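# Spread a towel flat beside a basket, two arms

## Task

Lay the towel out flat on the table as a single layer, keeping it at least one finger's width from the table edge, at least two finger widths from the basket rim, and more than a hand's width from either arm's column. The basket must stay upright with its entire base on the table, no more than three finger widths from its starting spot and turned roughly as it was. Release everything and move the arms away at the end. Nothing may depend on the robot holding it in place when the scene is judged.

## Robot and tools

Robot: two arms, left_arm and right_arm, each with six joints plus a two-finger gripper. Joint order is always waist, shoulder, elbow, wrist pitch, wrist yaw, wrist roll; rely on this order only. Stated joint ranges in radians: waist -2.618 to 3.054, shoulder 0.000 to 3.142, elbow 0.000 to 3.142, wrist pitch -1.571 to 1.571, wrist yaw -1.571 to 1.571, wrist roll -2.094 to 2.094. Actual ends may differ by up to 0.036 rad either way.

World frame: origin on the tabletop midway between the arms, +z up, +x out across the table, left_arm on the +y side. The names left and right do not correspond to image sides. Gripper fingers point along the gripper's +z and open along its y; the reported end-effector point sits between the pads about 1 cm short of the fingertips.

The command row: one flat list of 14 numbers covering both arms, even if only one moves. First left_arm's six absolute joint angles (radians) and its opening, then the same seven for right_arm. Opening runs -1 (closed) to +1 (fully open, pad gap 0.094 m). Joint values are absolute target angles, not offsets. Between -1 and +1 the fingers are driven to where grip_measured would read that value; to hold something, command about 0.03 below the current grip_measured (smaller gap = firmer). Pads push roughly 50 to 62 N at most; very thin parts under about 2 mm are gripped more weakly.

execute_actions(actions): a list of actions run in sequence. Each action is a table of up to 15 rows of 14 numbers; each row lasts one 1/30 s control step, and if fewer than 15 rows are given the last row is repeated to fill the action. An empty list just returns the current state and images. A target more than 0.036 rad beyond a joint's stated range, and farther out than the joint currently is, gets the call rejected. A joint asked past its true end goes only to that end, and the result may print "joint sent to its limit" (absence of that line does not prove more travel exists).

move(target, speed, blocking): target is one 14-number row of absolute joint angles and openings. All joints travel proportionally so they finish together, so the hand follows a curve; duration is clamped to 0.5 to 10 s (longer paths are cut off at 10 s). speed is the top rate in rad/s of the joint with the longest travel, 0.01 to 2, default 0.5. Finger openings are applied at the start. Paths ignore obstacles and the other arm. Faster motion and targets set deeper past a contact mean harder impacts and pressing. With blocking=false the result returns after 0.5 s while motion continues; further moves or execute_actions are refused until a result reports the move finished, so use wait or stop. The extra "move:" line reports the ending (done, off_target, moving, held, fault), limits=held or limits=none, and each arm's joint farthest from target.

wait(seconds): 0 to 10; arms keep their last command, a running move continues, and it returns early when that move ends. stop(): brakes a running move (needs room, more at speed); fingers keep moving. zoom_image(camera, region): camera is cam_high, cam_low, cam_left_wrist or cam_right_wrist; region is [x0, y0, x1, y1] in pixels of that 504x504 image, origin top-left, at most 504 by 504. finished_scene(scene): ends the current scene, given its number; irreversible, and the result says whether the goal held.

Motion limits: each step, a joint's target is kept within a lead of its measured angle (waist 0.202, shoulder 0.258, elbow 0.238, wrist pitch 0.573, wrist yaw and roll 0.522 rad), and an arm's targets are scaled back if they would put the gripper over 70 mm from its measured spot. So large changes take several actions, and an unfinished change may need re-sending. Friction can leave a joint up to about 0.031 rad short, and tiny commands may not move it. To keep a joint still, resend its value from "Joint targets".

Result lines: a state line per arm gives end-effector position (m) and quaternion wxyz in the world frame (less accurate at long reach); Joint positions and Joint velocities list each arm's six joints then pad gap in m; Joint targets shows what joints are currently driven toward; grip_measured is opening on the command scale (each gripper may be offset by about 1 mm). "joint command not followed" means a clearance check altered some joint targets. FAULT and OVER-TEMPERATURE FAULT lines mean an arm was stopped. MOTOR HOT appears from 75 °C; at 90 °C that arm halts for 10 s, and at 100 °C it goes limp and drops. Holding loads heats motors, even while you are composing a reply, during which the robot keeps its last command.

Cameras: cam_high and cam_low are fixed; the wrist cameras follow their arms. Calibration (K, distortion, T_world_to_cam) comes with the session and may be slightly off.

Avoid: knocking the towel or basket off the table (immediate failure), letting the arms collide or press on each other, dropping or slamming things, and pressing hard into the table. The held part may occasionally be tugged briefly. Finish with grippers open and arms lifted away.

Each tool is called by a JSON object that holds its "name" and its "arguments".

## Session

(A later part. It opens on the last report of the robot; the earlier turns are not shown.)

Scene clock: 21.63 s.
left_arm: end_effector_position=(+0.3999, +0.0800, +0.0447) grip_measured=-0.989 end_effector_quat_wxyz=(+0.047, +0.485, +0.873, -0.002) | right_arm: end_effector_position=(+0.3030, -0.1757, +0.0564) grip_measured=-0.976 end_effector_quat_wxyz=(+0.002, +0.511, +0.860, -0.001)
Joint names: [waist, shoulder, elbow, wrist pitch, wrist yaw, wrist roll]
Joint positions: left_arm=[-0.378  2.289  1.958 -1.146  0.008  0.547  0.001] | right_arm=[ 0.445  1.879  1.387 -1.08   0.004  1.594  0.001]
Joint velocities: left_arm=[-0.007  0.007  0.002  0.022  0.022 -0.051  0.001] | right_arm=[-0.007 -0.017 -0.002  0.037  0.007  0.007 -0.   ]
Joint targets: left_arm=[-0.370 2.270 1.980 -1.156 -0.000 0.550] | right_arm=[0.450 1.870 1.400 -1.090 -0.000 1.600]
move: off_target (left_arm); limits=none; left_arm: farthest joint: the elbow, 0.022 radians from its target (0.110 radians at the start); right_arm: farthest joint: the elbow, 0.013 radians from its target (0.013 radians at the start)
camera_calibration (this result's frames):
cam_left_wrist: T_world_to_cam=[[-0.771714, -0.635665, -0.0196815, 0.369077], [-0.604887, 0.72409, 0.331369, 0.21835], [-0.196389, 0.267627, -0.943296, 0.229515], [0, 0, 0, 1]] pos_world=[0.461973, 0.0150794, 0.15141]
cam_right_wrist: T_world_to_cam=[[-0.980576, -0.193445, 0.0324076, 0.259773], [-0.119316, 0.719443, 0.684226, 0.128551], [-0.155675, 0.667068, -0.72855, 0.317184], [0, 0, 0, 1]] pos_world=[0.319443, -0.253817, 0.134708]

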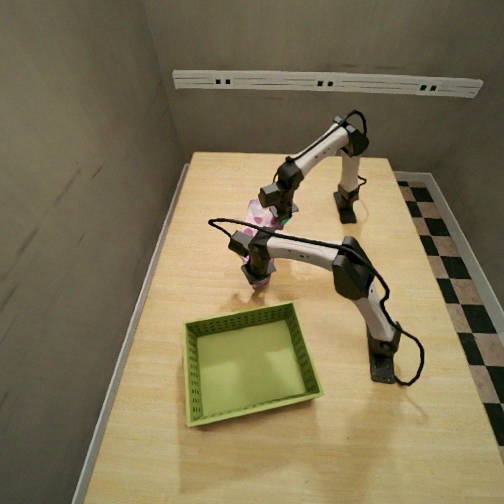

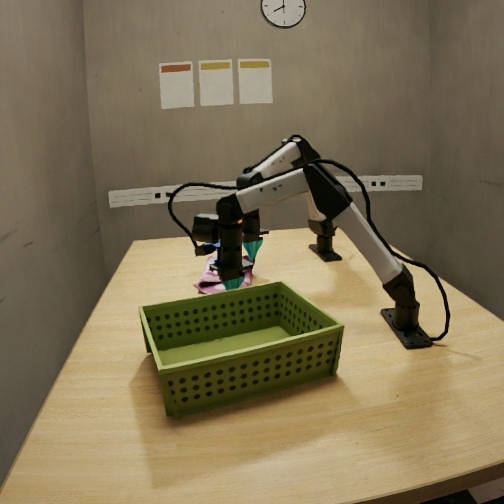

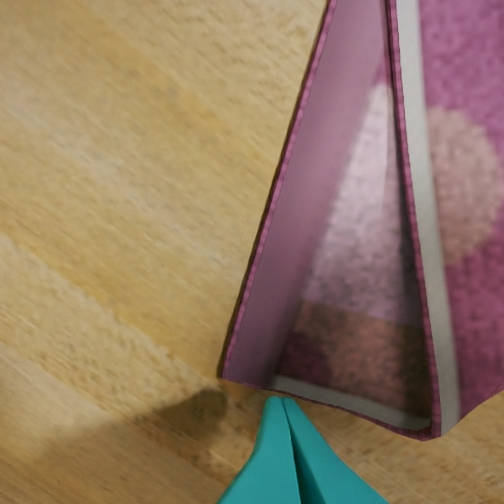

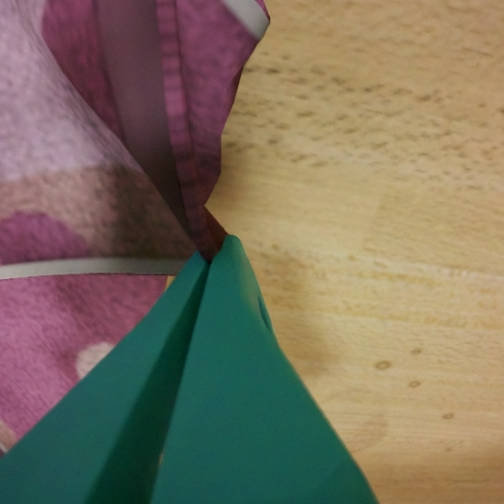

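{"name": "execute_actions", "arguments": {"actions": [[[-0.315,2.30,1.96,-1.10,0.14,0.55,-0.1, 0.45,1.87,1.40,-1.09,0,1.6,-1]],[[-0.315,2.33,1.90,-1.04,0.14,0.55,-0.1, 0.45,1.87,1.40,-1.09,0,1.6,-1]],[[-0.315,2.345,1.86,-1.01,0.14,0.55,-0.1, 0.45,1.87,1.40,-1.09,0,1.6,-1]]]}}

{"name": "execute_actions", "arguments": {"actions": [[[-0.315,2.345,1.86,-1.01,0.14,0.55,-0.5, 0.45,1.87,1.40,-1.09,0,1.6,-1]],[[-0.315,2.345,1.86,-1.01,0.14,0.55,-0.8, 0.45,1.87,1.40,-1.09,0,1.6,-1]]]}}

{"name": "execute_actions", "arguments": {"actions": [[[-0.315,2.345,1.86,-1.01,0.14,0.55,-1, 0.45,1.87,1.40,-1.09,0,1.6,-1]],[[-0.315,2.30,1.93,-1.08,0.14,0.55,-1, 0.45,1.87,1.40,-1.09,0,1.6,-1]],[[-0.315,2.28,1.98,-1.14,0.14,0.55,-1, 0.45,1.87,1.40,-1.09,0,1.6,-1]]]}}

Scene clock: 25.97 s.
left_arm: end_effector_position=(+0.4125, +0.0851, +0.0130) grip_measured=-0.102 end_effector_quat_wxyz=(+0.062, +0.458, +0.885, -0.063) | right_arm: end_effector_position=(+0.3030, -0.1757, +0.0564) grip_measured=-0.976 end_effector_quat_wxyz=(+0.002, +0.511, +0.860, -0.001)
Joint names: [waist, shoulder, elbow, wrist pitch, wrist yaw, wrist roll]
Joint positions: left_arm=[-0.311  2.328  1.889 -1.018  0.135  0.548  0.042] | right_arm=[ 0.445  1.879  1.387 -1.08   0.004  1.594  0.001]
Joint velocities: left_arm=[ 0.007  0.012  0.002 -0.007  0.051  0.037  0.   ] | right_arm=[ 0.007 -0.002  0.007 -0.007  0.007  0.051 -0.001]
Joint targets: left_arm=[-0.315 2.345 1.860 -1.010 0.140 0.550] | right_arm=[0.450 1.870 1.400 -1.090 -0.000 1.600]
camera_calibration (this result's frames):
cam_left_wrist: T_world_to_cam=[[-0.73606, -0.671318, 0.0868847, 0.368413], [-0.633008, 0.728096, 0.263017, 0.244986], [-0.239828, 0.138598, -0.960871, 0.229898], [0, 0, 0, 1]] pos_world=[0.481388, 0.0370855, 0.124458]
cam_right_wrist: T_world_to_cam=[[-0.980576, -0.193445, 0.0324076, 0.259773], [-0.119316, 0.719443, 0.684226, 0.128551], [-0.155675, 0.667068, -0.72855, 0.317184], [0, 0, 0, 1]] pos_world=[0.319443, -0.253817, 0.134708]

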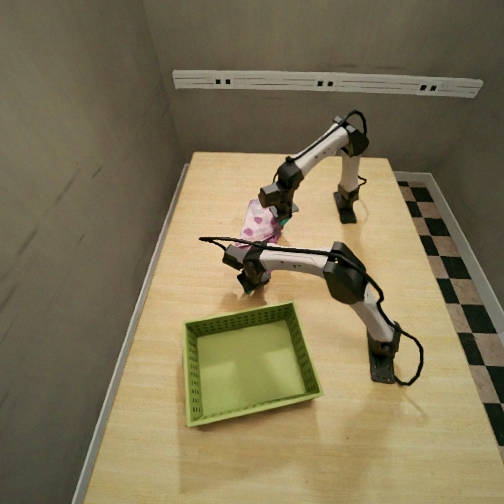

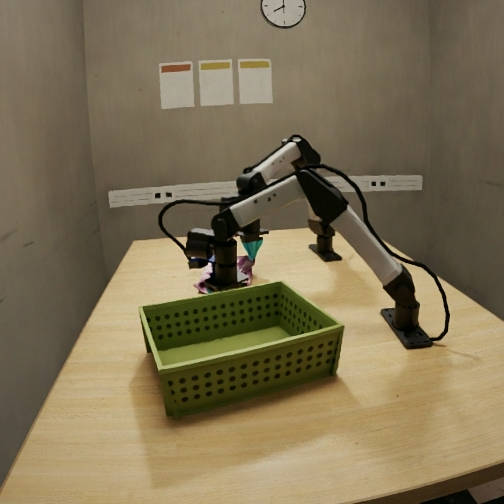

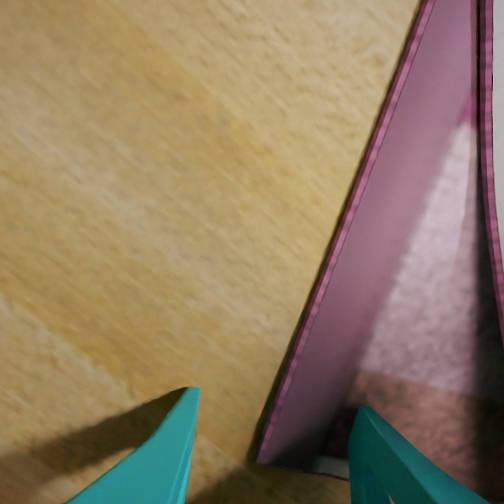

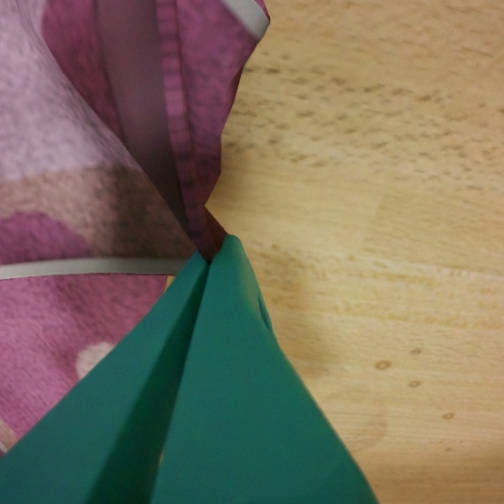

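Scene clock: 26.97 s.
left_arm: end_effector_position=(+0.4124, +0.0835, +0.0133) grip_measured=-0.798 end_effector_quat_wxyz=(+0.063, +0.458, +0.884, -0.067) | right_arm: end_effector_position=(+0.3030, -0.1757, +0.0564) grip_measured=-0.976 end_effector_quat_wxyz=(+0.002, +0.511, +0.860, -0.001)
Joint names: [waist, shoulder, elbow, wrist pitch, wrist yaw, wrist roll]
Joint positions: left_arm=[-0.311  2.328  1.889 -1.016  0.144  0.548  0.009] | right_arm=[ 0.445  1.879  1.387 -1.08   0.004  1.594  0.001]
Joint velocities: left_arm=[-0.012  0.032 -0.012  0.007 -0.007 -0.022 -0.   ] | right_arm=[-0.002  0.007  0.002 -0.051  0.022  0.007 -0.   ]
Joint targets: left_arm=[-0.315 2.345 1.860 -1.010 0.140 0.550] | right_arm=[0.450 1.870 1.400 -1.090 0.000 1.600]
camera_calibration (this result's frames):
cam_left_wrist: T_world_to_cam=[[-0.736589, -0.669781, 0.093972, 0.367217], [-0.631844, 0.731018, 0.257655, 0.245278], [-0.241268, 0.13041, -0.961656, 0.231609], [0, 0, 0, 1]] pos_world=[0.481345, 0.0364483, 0.125023]
cam_right_wrist: T_world_to_cam=[[-0.980576, -0.193445, 0.0324076, 0.259773], [-0.119316, 0.719443, 0.684226, 0.128551], [-0.155675, 0.667068, -0.72855, 0.317184], [0, 0, 0, 1]] pos_world=[0.319443, -0.253817, 0.134708]

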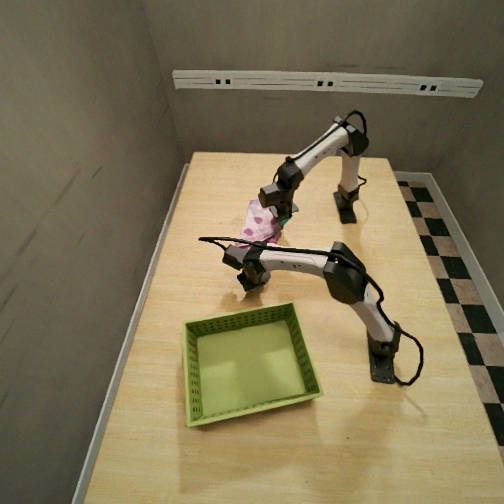

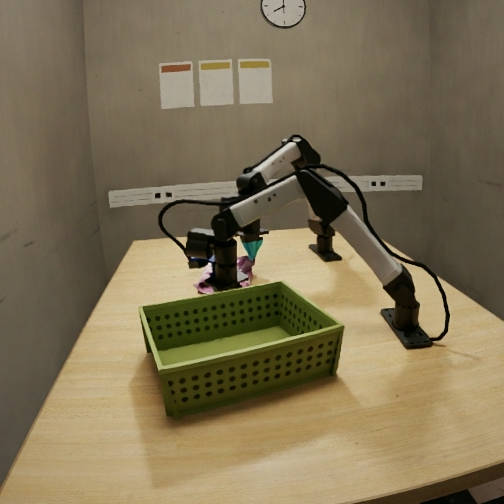

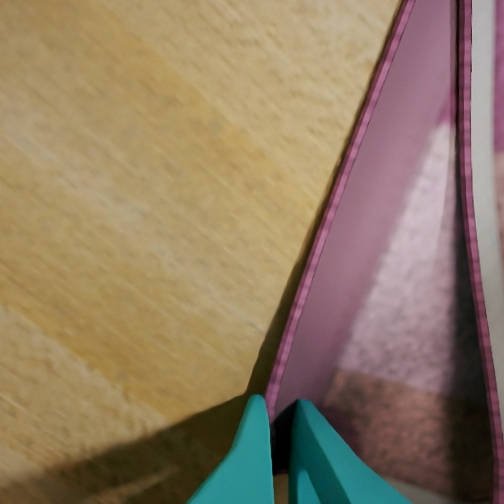

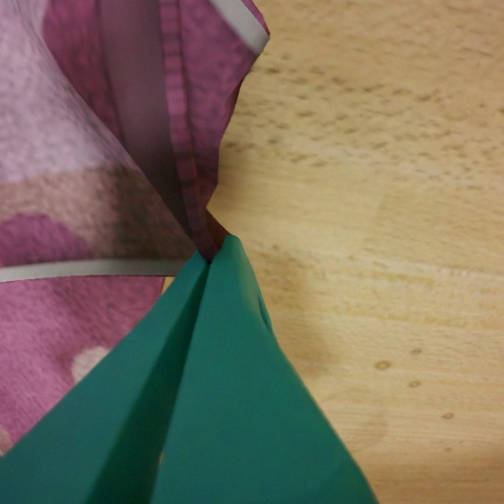

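Scene clock: 28.47 s.
left_arm: end_effector_position=(+0.4077, +0.0843, +0.0443) grip_measured=-0.974 end_effector_quat_wxyz=(+0.059, +0.458, +0.884, -0.070) | right_arm: end_effector_position=(+0.3030, -0.1757, +0.0564) grip_measured=-0.976 end_effector_quat_wxyz=(+0.002, +0.511, +0.860, -0.001)
Joint names: [waist, shoulder, elbow, wrist pitch, wrist yaw, wrist roll]
Joint positions: left_arm=[-0.311  2.296  1.96  -1.127  0.149  0.548  0.001] | right_arm=[ 0.445  1.879  1.387 -1.08   0.004  1.594  0.001]
Joint velocities: left_arm=[-0.017 -0.002 -0.002 -0.081 -0.037 -0.007 -0.001] | right_arm=[-0.002 -0.007  0.007 -0.051 -0.007 -0.095 -0.   ]
Joint targets: left_arm=[-0.315 2.280 1.980 -1.140 0.140 0.550] | right_arm=[0.450 1.870 1.400 -1.090 -0.000 1.600]
camera_calibration (this result's frames):
cam_left_wrist: T_world_to_cam=[[-0.736211, -0.668932, 0.102587, 0.360777], [-0.628394, 0.731977, 0.263306, 0.231997], [-0.251225, 0.129383, -0.959242, 0.264247], [0, 0, 0, 1]] pos_world=[0.477779, 0.0373291, 0.155379]
cam_right_wrist: T_world_to_cam=[[-0.980576, -0.193445, 0.0324076, 0.259773], [-0.119316, 0.719443, 0.684226, 0.128551], [-0.155675, 0.667068, -0.72855, 0.317184], [0, 0, 0, 1]] pos_world=[0.319443, -0.253817, 0.134708]

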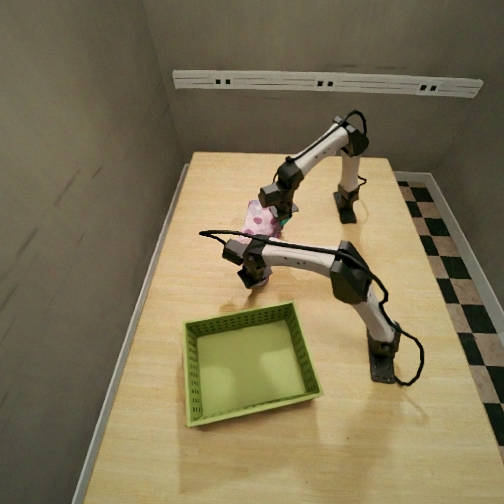

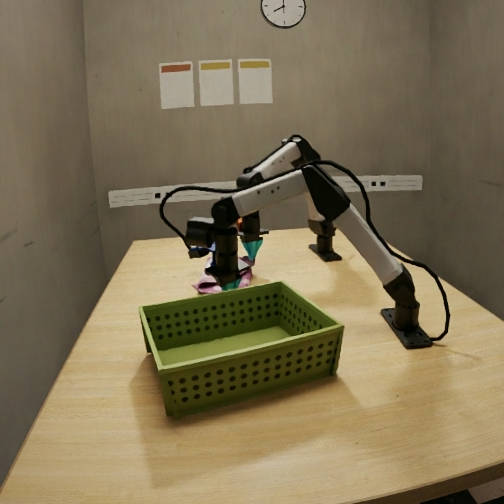

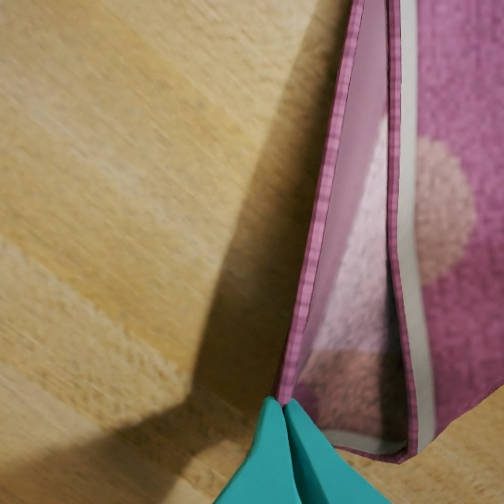

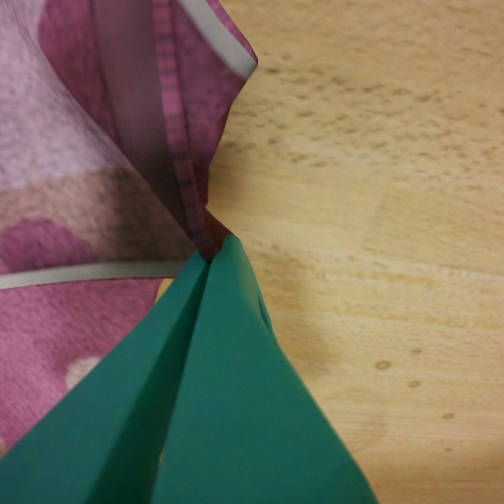

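{"name": "move", "arguments": {"target": [-0.60,1.636,1.91,-1.462,0,0.88,-1, -0.1,1.283,1.605,-1.51,0,1.0,-1], "speed": 0.4}}

{"name": "zoom_image", "arguments": {"camera": "cam_high", "region": [190,60,400,310]}}

{"name": "zoom_image", "arguments": {"camera": "cam_low", "region": [170,100,380,310]}}

Scene clock: 33.13 s.
left_arm: end_effector_position=(+0.2569, +0.0668, +0.2770) grip_measured=-0.974 end_effector_quat_wxyz=(+0.199, +0.689, +0.697, +0.014) | right_arm: end_effector_position=(+0.2547, -0.3510, +0.2672) grip_measured=-0.976 end_effector_quat_wxyz=(+0.160, +0.481, +0.858, +0.085)
Joint names: [waist, shoulder, elbow, wrist pitch, wrist yaw, wrist roll]
Joint positions: left_arm=[-0.593  1.647  1.933 -1.454  0.011  0.874  0.001] | right_arm=[-0.092  1.289  1.59  -1.508  0.003  1.007  0.001]
Joint velocities: left_arm=[-0.002 -0.012 -0.017 -0.022 -0.066 -0.022 -0.   ] | right_arm=[-0.002 -0.007 -0.002 -0.051 -0.007 -0.007 -0.   ]
Joint targets: left_arm=[-0.600 1.636 1.910 -1.462 0.000 0.880] | right_arm=[-0.100 1.283 1.605 -1.510 -0.000 1.000]
move: off_target (left_arm); limits=none; left_arm: farthest joint: the elbow, 0.023 radians from its target (0.050 radians at the start); right_arm: farthest joint: the elbow, 0.015 radians from its target (0.218 radians at the start)
camera_calibration (this result's frames):
cam_left_wrist: T_world_to_cam=[[-0.952911, -0.175327, -0.247431, 0.333811], [-0.208145, 0.971525, 0.113203, 0.00639011], [0.220538, 0.159374, -0.96227, 0.329491], [0, 0, 0, 1]] pos_world=[0.246757, -0.00019454, 0.398931]
cam_right_wrist: T_world_to_cam=[[-0.918334, -0.242969, -0.312456, 0.230614], [-0.387167, 0.715465, 0.58156, 0.198902], [0.0822505, 0.655039, -0.751105, 0.521434], [0, 0, 0, 1]] pos_world=[0.245901, -0.427835, 0.348035]

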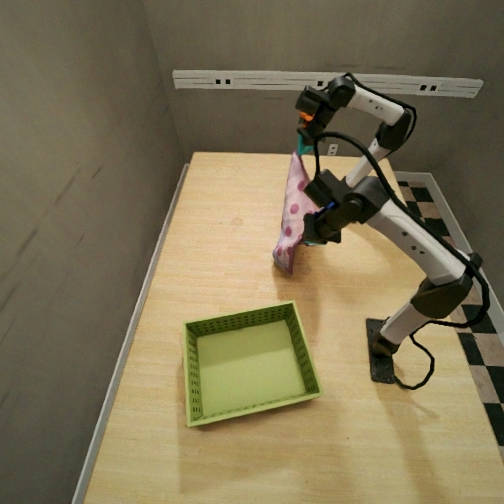

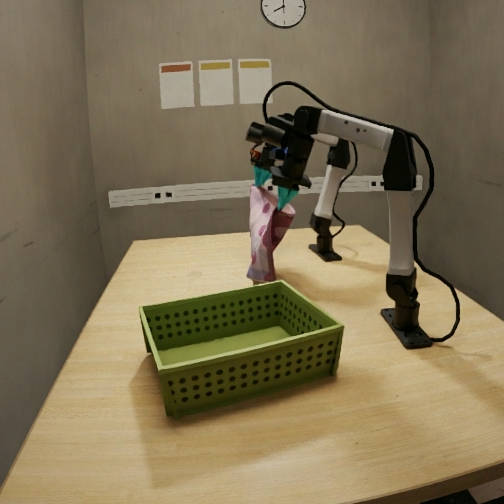

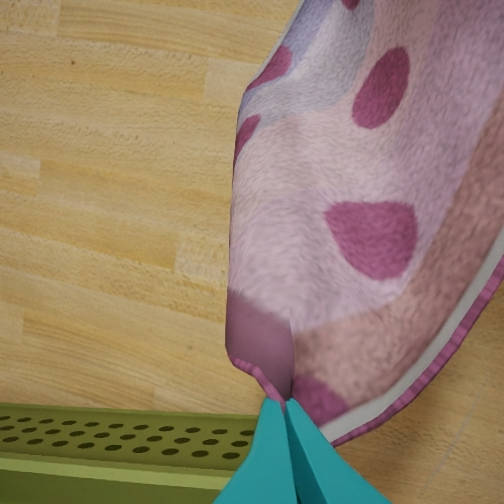

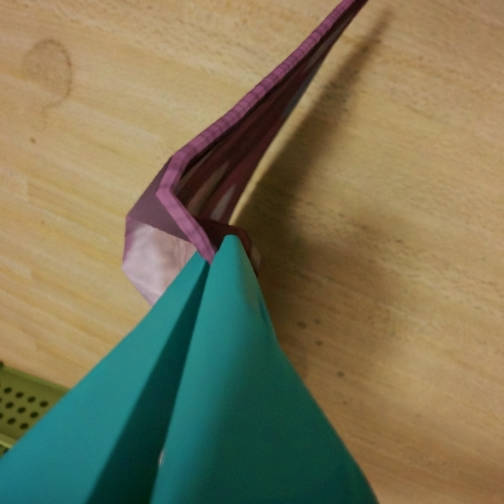

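Region (190, 60, 400, 310) of cam_high's 504x504 image, scaled by 2.016, with more detail than that image has; it fills the left 423 columns of this view, and the rest is white.

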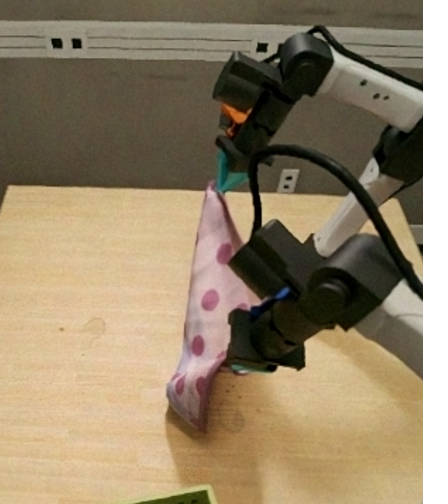

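Region (170, 100, 380, 310) of cam_low's 504x504 image, scaled by 2.400, with more detail than that image has.

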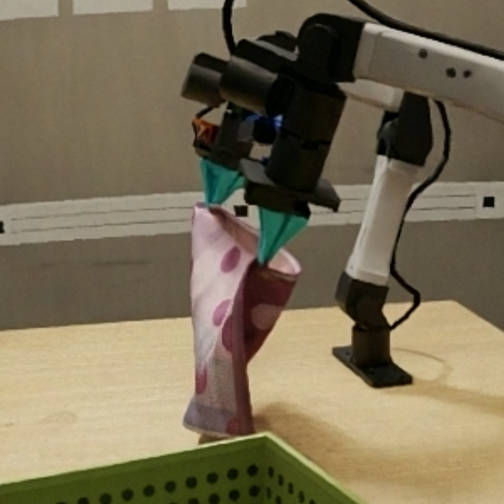

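{"name": "move", "arguments": {"target": [-0.60,1.636,1.91,-1.462,0,-1.6,-1, -0.25,1.30,1.62,-1.51,0,1.4,-1], "speed": 1.0}}

{"name": "zoom_image", "arguments": {"camera": "cam_low", "region": [170,100,380,310]}}

Scene clock: 37.30 s.
left_arm: end_effector_position=(+0.2569, +0.0673, +0.2769) grip_measured=-0.975 end_effector_quat_wxyz=(+0.080, -0.430, +0.880, -0.183) | right_arm: end_effector_position=(+0.2520, -0.3881, +0.2701) grip_measured=-0.976 end_effector_quat_wxyz=(+0.152, +0.690, +0.699, +0.106)
Joint names: [waist, shoulder, elbow, wrist pitch, wrist yaw, wrist roll]
Joint positions: left_arm=[-0.593  1.647  1.933 -1.455  0.008 -1.593  0.001] | right_arm=[-0.24   1.289  1.6   -1.509  0.002  1.394  0.001]
Joint velocities: left_arm=[ 0.002 -0.002 -0.002 -0.037 -0.022  0.007 -0.001] | right_arm=[-0.022  0.002  0.002  0.007 -0.022  0.022 -0.001]
Joint targets: left_arm=[-0.600 1.636 1.910 -1.462 -0.000 -1.600] | right_arm=[-0.250 1.300 1.620 -1.510 -0.000 1.400]
move: off_target (left_arm); limits=none; left_arm: farthest joint: the elbow, 0.023 radians from its target (0.023 radians at the start); right_arm: farthest joint: the elbow, 0.020 radians from its target (0.030 radians at the start)
camera_calibration (this result's frames):
cam_left_wrist: T_world_to_cam=[[0.80022, -0.451588, 0.394608, -0.275679], [-0.596126, -0.670771, 0.441247, 0.125322], [0.0654297, -0.588332, -0.805968, 0.376185], [0, 0, 0, 1]] pos_world=[0.270698, 0.180891, 0.35668]
cam_right_wrist: T_world_to_cam=[[-0.902174, 0.277044, -0.330649, 0.422704], [-0.0241193, 0.732909, 0.679899, 0.111432], [0.430698, 0.621362, -0.654529, 0.421176], [0, 0, 0, 1]] pos_world=[0.202641, -0.46048, 0.339676]

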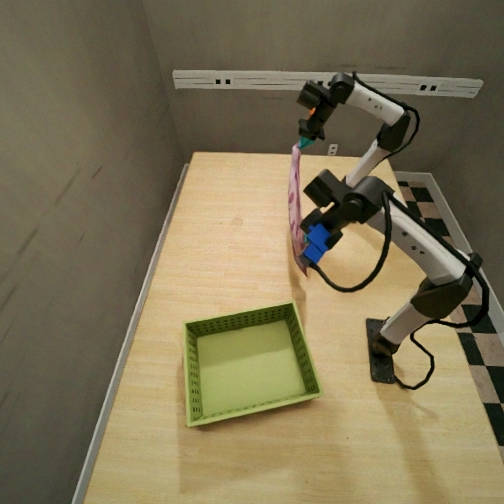

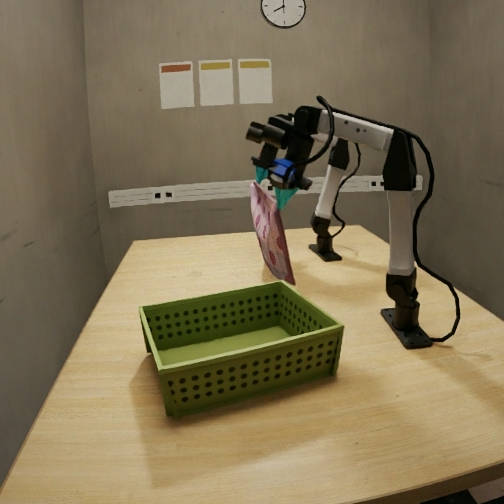

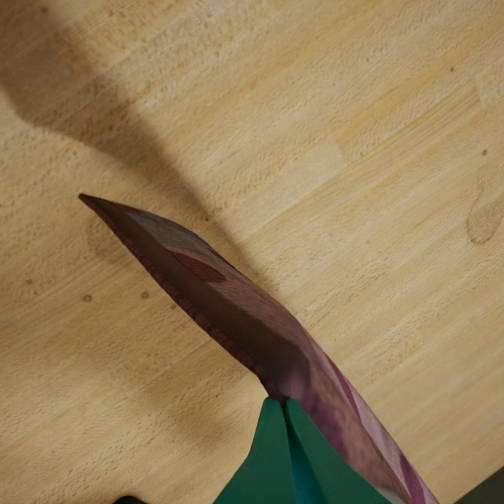

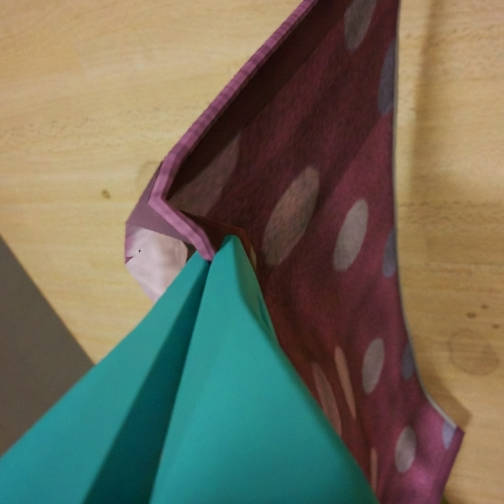

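Region (170, 100, 380, 310) of cam_low's 504x504 image, scaled by 2.400, with more detail than that image has.

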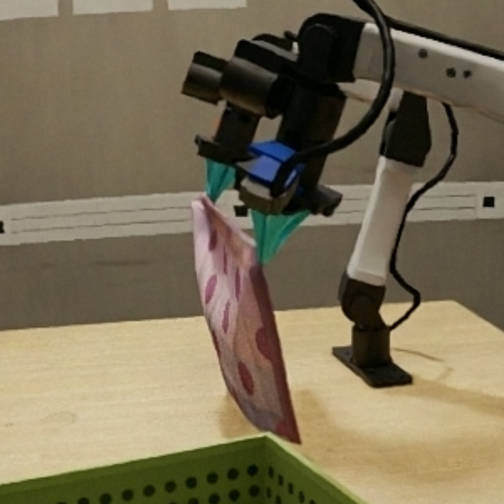

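{"name": "move", "arguments": {"target": [-0.468,2.058,2.03,-1.259,0,-1.6,-1, -0.24,1.70,1.545,-1.145,0,1.4,-1], "speed": 0.3}}

{"name": "move", "arguments": {"target": [-0.363,2.393,2.036,-0.843,0,-1.6,-1, -0.205,2.092,1.533,-0.641,0,1.4,-1], "speed": 0.35}}

{"name": "zoom_image", "arguments": {"camera": "cam_high", "region": [170,120,370,320]}}

Scene clock: 40.70 s.
left_arm: end_effector_position=(+0.3632, +0.0483, +0.1574) grip_measured=-0.975 end_effector_quat_wxyz=(+0.056, -0.487, +0.864, -0.114) | right_arm: end_effector_position=(+0.3688, -0.4071, +0.1631) grip_measured=-0.976 end_effector_quat_wxyz=(+0.109, +0.696, +0.705, +0.077)
Joint names: [waist, shoulder, elbow, wrist pitch, wrist yaw, wrist roll]
Joint positions: left_arm=[-0.477  2.051  2.002 -1.266  0.008 -1.594  0.001] | right_arm=[-0.24   1.697  1.555 -1.161  0.001  1.394  0.001]
Joint velocities: left_arm=[ 0.007  0.002 -0.002  0.022 -0.051 -0.007 -0.   ] | right_arm=[ 0.012 -0.022  0.002  0.037  0.007 -0.066 -0.   ]
Joint targets: left_arm=[-0.468 2.058 2.030 -1.259 0.000 -1.600] | right_arm=[-0.240 1.700 1.545 -1.145 0.000 1.400]
move: off_target (left_arm); limits=none; left_arm: farthest joint: the elbow, 0.028 radians from its target (0.097 radians at the start); right_arm: farthest joint: the wrist pitch, 0.016 radians from its target (0.364 radians at the start)
camera_calibration (this result's frames):
cam_left_wrist: T_world_to_cam=[[0.88774, -0.380918, 0.258495, -0.33593], [-0.459331, -0.770213, 0.442479, 0.18358], [0.0305476, -0.511541, -0.858716, 0.279029], [0, 0, 0, 1]] pos_world=[0.374019, 0.156169, 0.245212]
cam_right_wrist: T_world_to_cam=[[-0.931234, 0.281789, -0.23108, 0.494344], [0.0461839, 0.720245, 0.692181, 0.167851], [0.361484, 0.63391, -0.683731, 0.348046], [0, 0, 0, 1]] pos_world=[0.326785, -0.480825, 0.23602]

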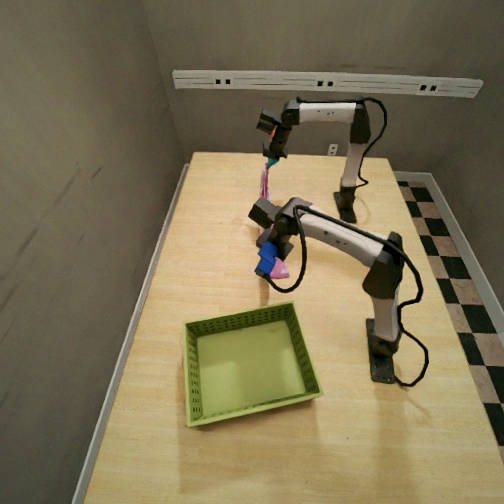

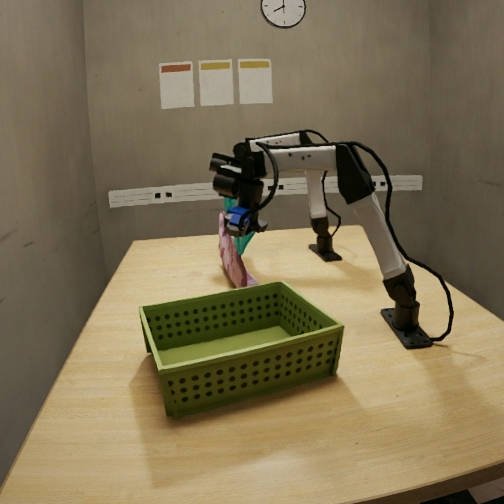

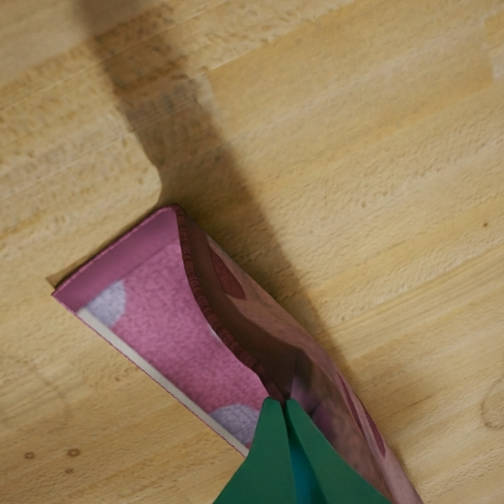

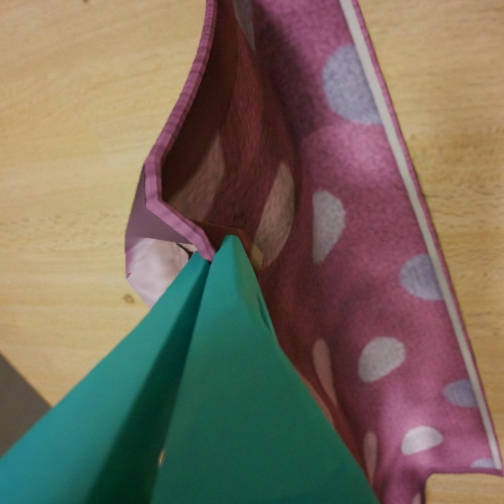

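Scene clock: 42.90 s.
left_arm: end_effector_position=(+0.4701, +0.0477, +0.0296) grip_measured=-0.975 end_effector_quat_wxyz=(+0.085, -0.528, +0.832, -0.149) | right_arm: end_effector_position=(+0.4811, -0.4113, +0.0395) grip_measured=-0.976 end_effector_quat_wxyz=(+0.151, +0.680, +0.709, +0.109)
Joint names: [waist, shoulder, elbow, wrist pitch, wrist yaw, wrist roll]
Joint positions: left_arm=[-0.372  2.385  2.011 -0.852  0.008 -1.594  0.001] | right_arm=[-0.211  2.087  1.545 -0.655  0.001  1.394  0.001]
Joint velocities: left_arm=[ 0.002  0.007 -0.002  0.037  0.022 -0.066  0.001] | right_arm=[-0.012  0.007 -0.007  0.007 -0.007  0.007 -0.001]
Joint targets: left_arm=[-0.363 2.393 2.036 -0.843 0.000 -1.600] | right_arm=[-0.205 2.092 1.533 -0.641 -0.000 1.400]
move: off_target (left_arm); limits=none; left_arm: farthest joint: the elbow, 0.025 radians from its target (0.034 radians at the start); right_arm: farthest joint: the wrist pitch, 0.014 radians from its target (0.520 radians at the start)
camera_calibration (this result's frames):
cam_left_wrist: T_world_to_cam=[[0.898494, -0.274196, 0.34282, -0.410634], [-0.412019, -0.796231, 0.443009, 0.267775], [0.151493, -0.539289, -0.828383, 0.109307], [0, 0, 0, 1]] pos_world=[0.462721, 0.159564, 0.112695]
cam_right_wrist: T_world_to_cam=[[-0.909402, 0.250689, -0.331879, 0.552168], [-0.0469529, 0.730962, 0.680801, 0.300972], [0.41326, 0.634704, -0.652968, 0.199773], [0, 0, 0, 1]] pos_world=[0.433716, -0.485218, 0.108796]

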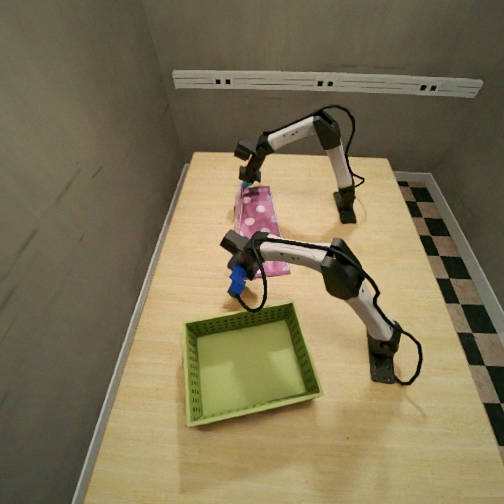

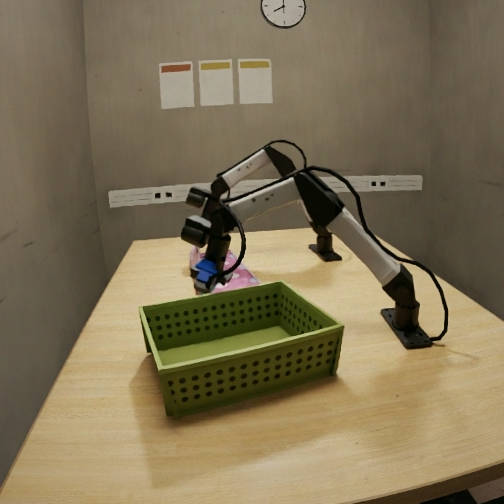

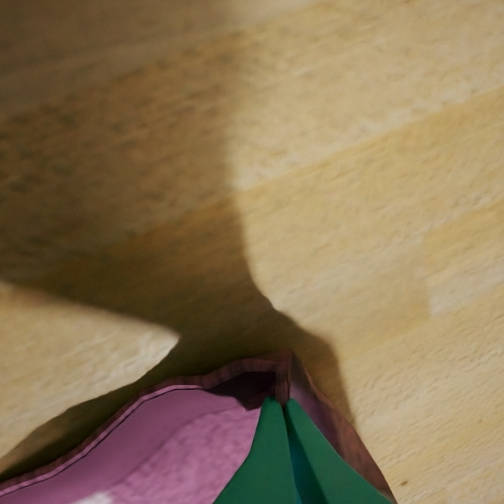

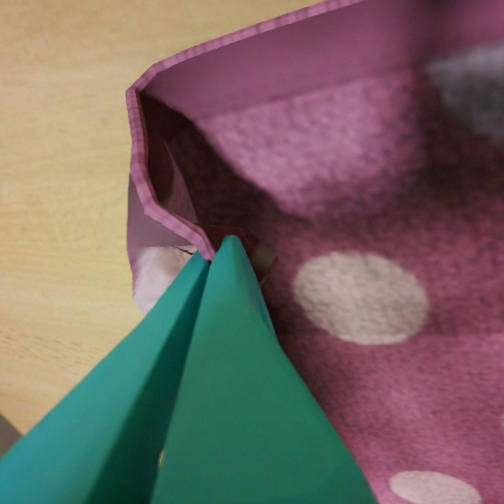

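Region (170, 120, 370, 320) of cam_high's 504x504 image, scaled by 2.520, with more detail than that image has.

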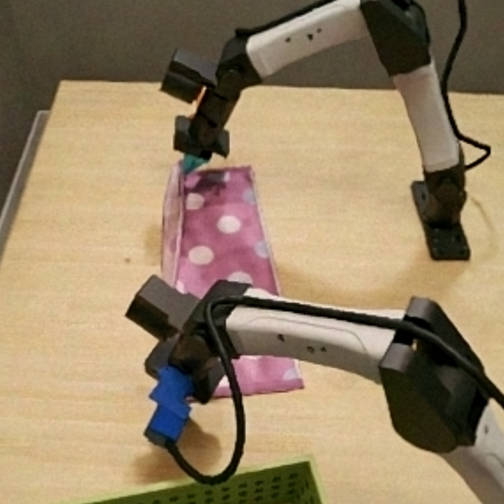

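{"name": "move", "arguments": {"target": [-0.32,2.385,1.975,-0.57,0,-1.6,-1, -0.205,2.338,1.885,-0.532,0,1.4,-1], "speed": 0.25}}

{"name": "zoom_image", "arguments": {"camera": "cam_high", "region": [170,120,370,320]}}

Scene clock: 45.77 s.
left_arm: end_effector_position=(+0.5300, +0.0435, +0.0547) grip_measured=-0.975 end_effector_quat_wxyz=(+0.155, -0.526, +0.797, -0.254) | right_arm: end_effector_position=(+0.5761, -0.4215, +0.0397) grip_measured=-0.976 end_effector_quat_wxyz=(+0.219, +0.664, +0.696, +0.163)
Joint names: [waist, shoulder, elbow, wrist pitch, wrist yaw, wrist roll]
Joint positions: left_arm=[-0.334  2.385  1.996 -0.578  0.008 -1.594  0.001] | right_arm=[-0.208  2.329  1.863 -0.552 -0.004  1.394  0.001]
Joint velocities: left_arm=[ 0.007 -0.007  0.002  0.007  0.051  0.007 -0.   ] | right_arm=[-0.007  0.012 -0.002 -0.051  0.007 -0.022 -0.001]
Joint targets: left_arm=[-0.320 2.385 1.975 -0.570 -0.000 -1.600] | right_arm=[-0.205 2.338 1.885 -0.532 -0.000 1.400]
move: off_target (left_arm, right_arm); limits=none; left_arm: farthest joint: the elbow, 0.021 radians from its target (0.036 radians at the start); right_arm: farthest joint: the elbow, 0.022 radians from its target (0.340 radians at the start)
camera_calibration (this result's frames):
cam_left_wrist: T_world_to_cam=[[0.800281, -0.191, 0.568392, -0.438081], [-0.484211, -0.764962, 0.424703, 0.315898], [0.35368, -0.615103, -0.704669, 0.00810437], [0, 0, 0, 1]] pos_world=[0.500683, 0.162961, 0.12055]
cam_right_wrist: T_world_to_cam=[[-0.837138, 0.238127, -0.492438, 0.60067], [-0.169135, 0.743461, 0.647039, 0.389793], [0.520186, 0.62495, -0.582104, 0.0986223], [0, 0, 0, 1]] pos_world=[0.517469, -0.494465, 0.10099]

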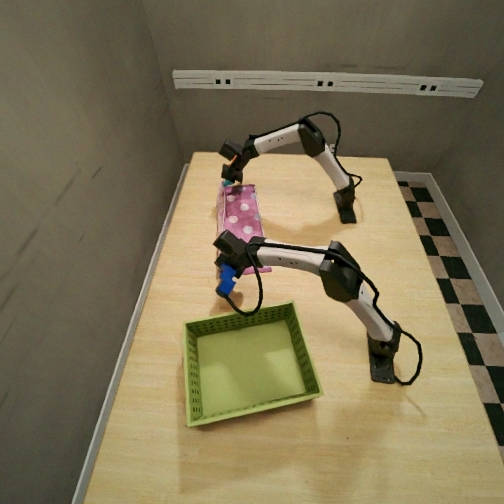

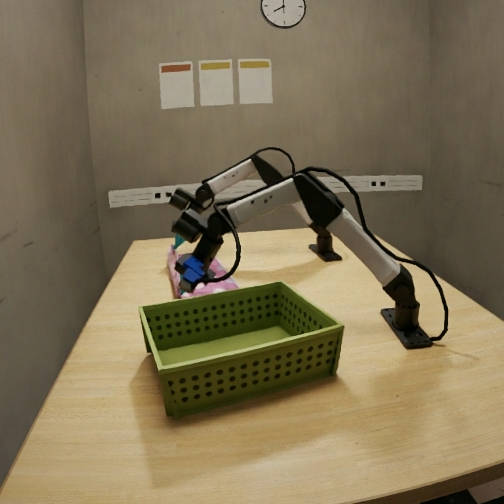

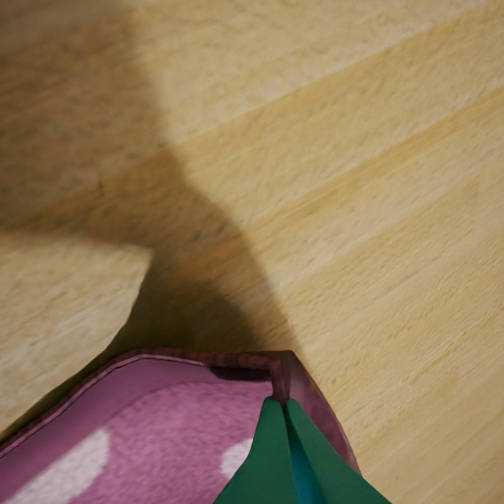

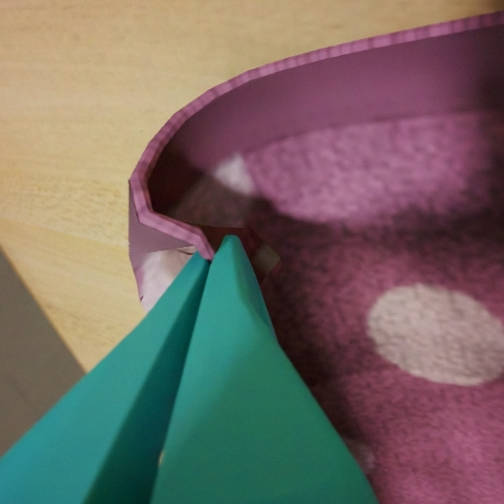

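Region (170, 120, 370, 320) of cam_high's 504x504 image, scaled by 2.520, with more detail than that image has.

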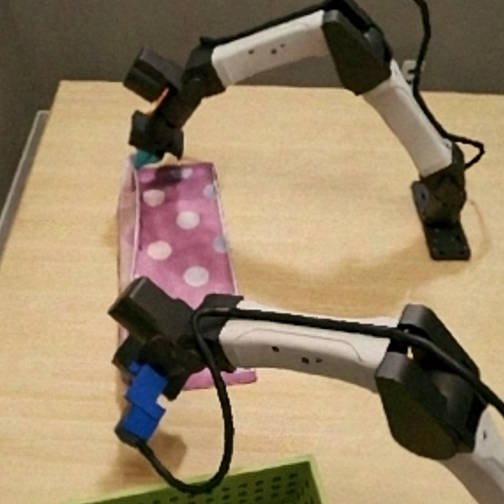

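{"name": "execute_actions", "arguments": {"actions": [[[-0.32,2.385,1.975,-0.57,0,-1.6,-0.3, -0.205,2.338,1.885,-0.532,0,1.4,-0.3]],[[-0.32,2.385,1.975,-0.57,0,-1.6,-0.3, -0.205,2.338,1.885,-0.532,0,1.4,-0.3]]]}}

{"name": "zoom_image", "arguments": {"camera": "cam_high", "region": [170,120,370,320]}}

Scene clock: 47.37 s.
left_arm: end_effector_position=(+0.5316, +0.0471, +0.0546) grip_measured=-0.302 end_effector_quat_wxyz=(+0.157, -0.529, +0.795, -0.252) | right_arm: end_effector_position=(+0.5774, -0.4217, +0.0405) grip_measured=-0.301 end_effector_quat_wxyz=(+0.222, +0.664, +0.695, +0.165)
Joint names: [waist, shoulder, elbow, wrist pitch, wrist yaw, wrist roll]
Joint positions: left_arm=[-0.329  2.385  1.996 -0.578  0.005 -1.594  0.033] | right_arm=[-0.208  2.329  1.863 -0.545 -0.004  1.395  0.033]
Joint velocities: left_arm=[-0.007  0.012 -0.002  0.007 -0.022 -0.051 -0.001] | right_arm=[ 0.002 -0.012  0.017 -0.007 -0.037 -0.022  0.   ]
Joint targets: left_arm=[-0.320 2.385 1.975 -0.570 0.000 -1.600] | right_arm=[-0.205 2.338 1.885 -0.532 0.000 1.400]
camera_calibration (this result's frames):
cam_left_wrist: T_world_to_cam=[[0.801104, -0.186335, 0.568781, -0.43937], [-0.478927, -0.769523, 0.422449, 0.316981], [0.358973, -0.61083, -0.705709, 0.00679112], [0, 0, 0, 1]] pos_world=[0.501354, 0.166202, 0.12079]
cam_right_wrist: T_world_to_cam=[[-0.833686, 0.238815, -0.497931, 0.60077], [-0.172616, 0.743787, 0.645743, 0.391807], [0.524568, 0.624298, -0.578861, 0.0955884], [0, 0, 0, 1]] pos_world=[0.518343, -0.49457, 0.101467]

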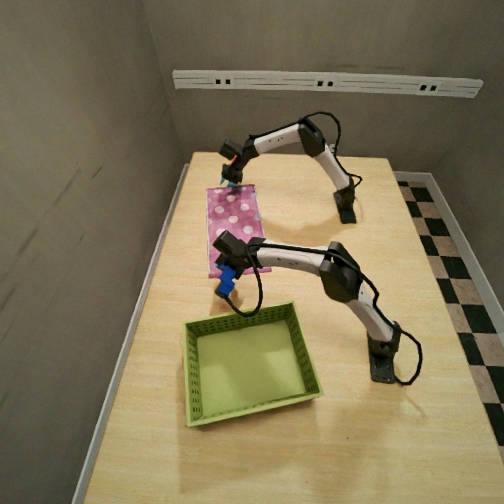

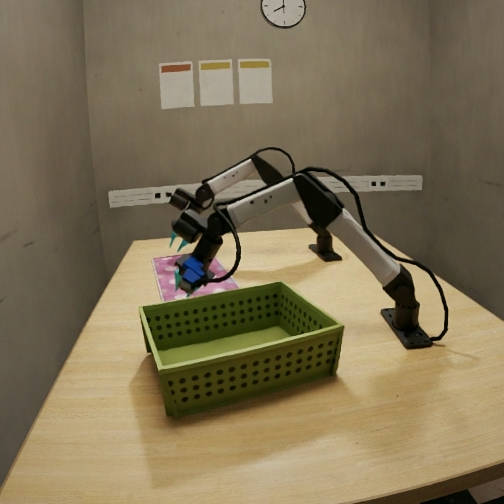

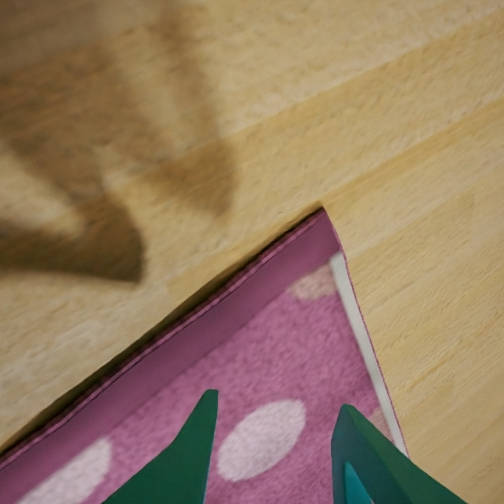

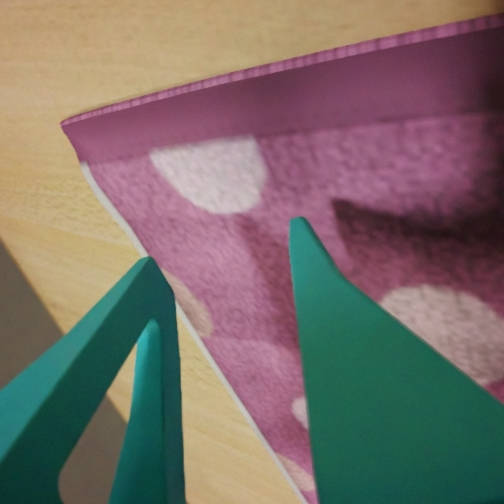

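Region (170, 120, 370, 320) of cam_high's 504x504 image, scaled by 2.520, with more detail than that image has.

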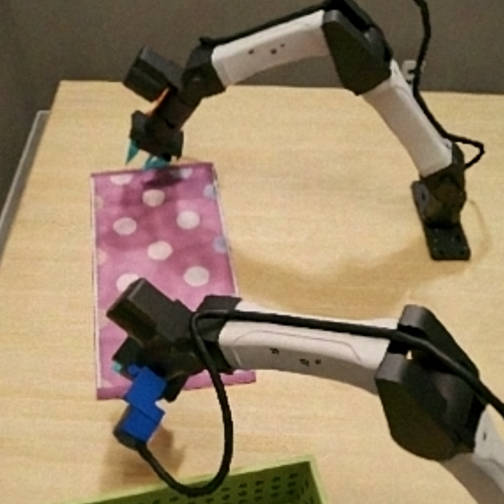

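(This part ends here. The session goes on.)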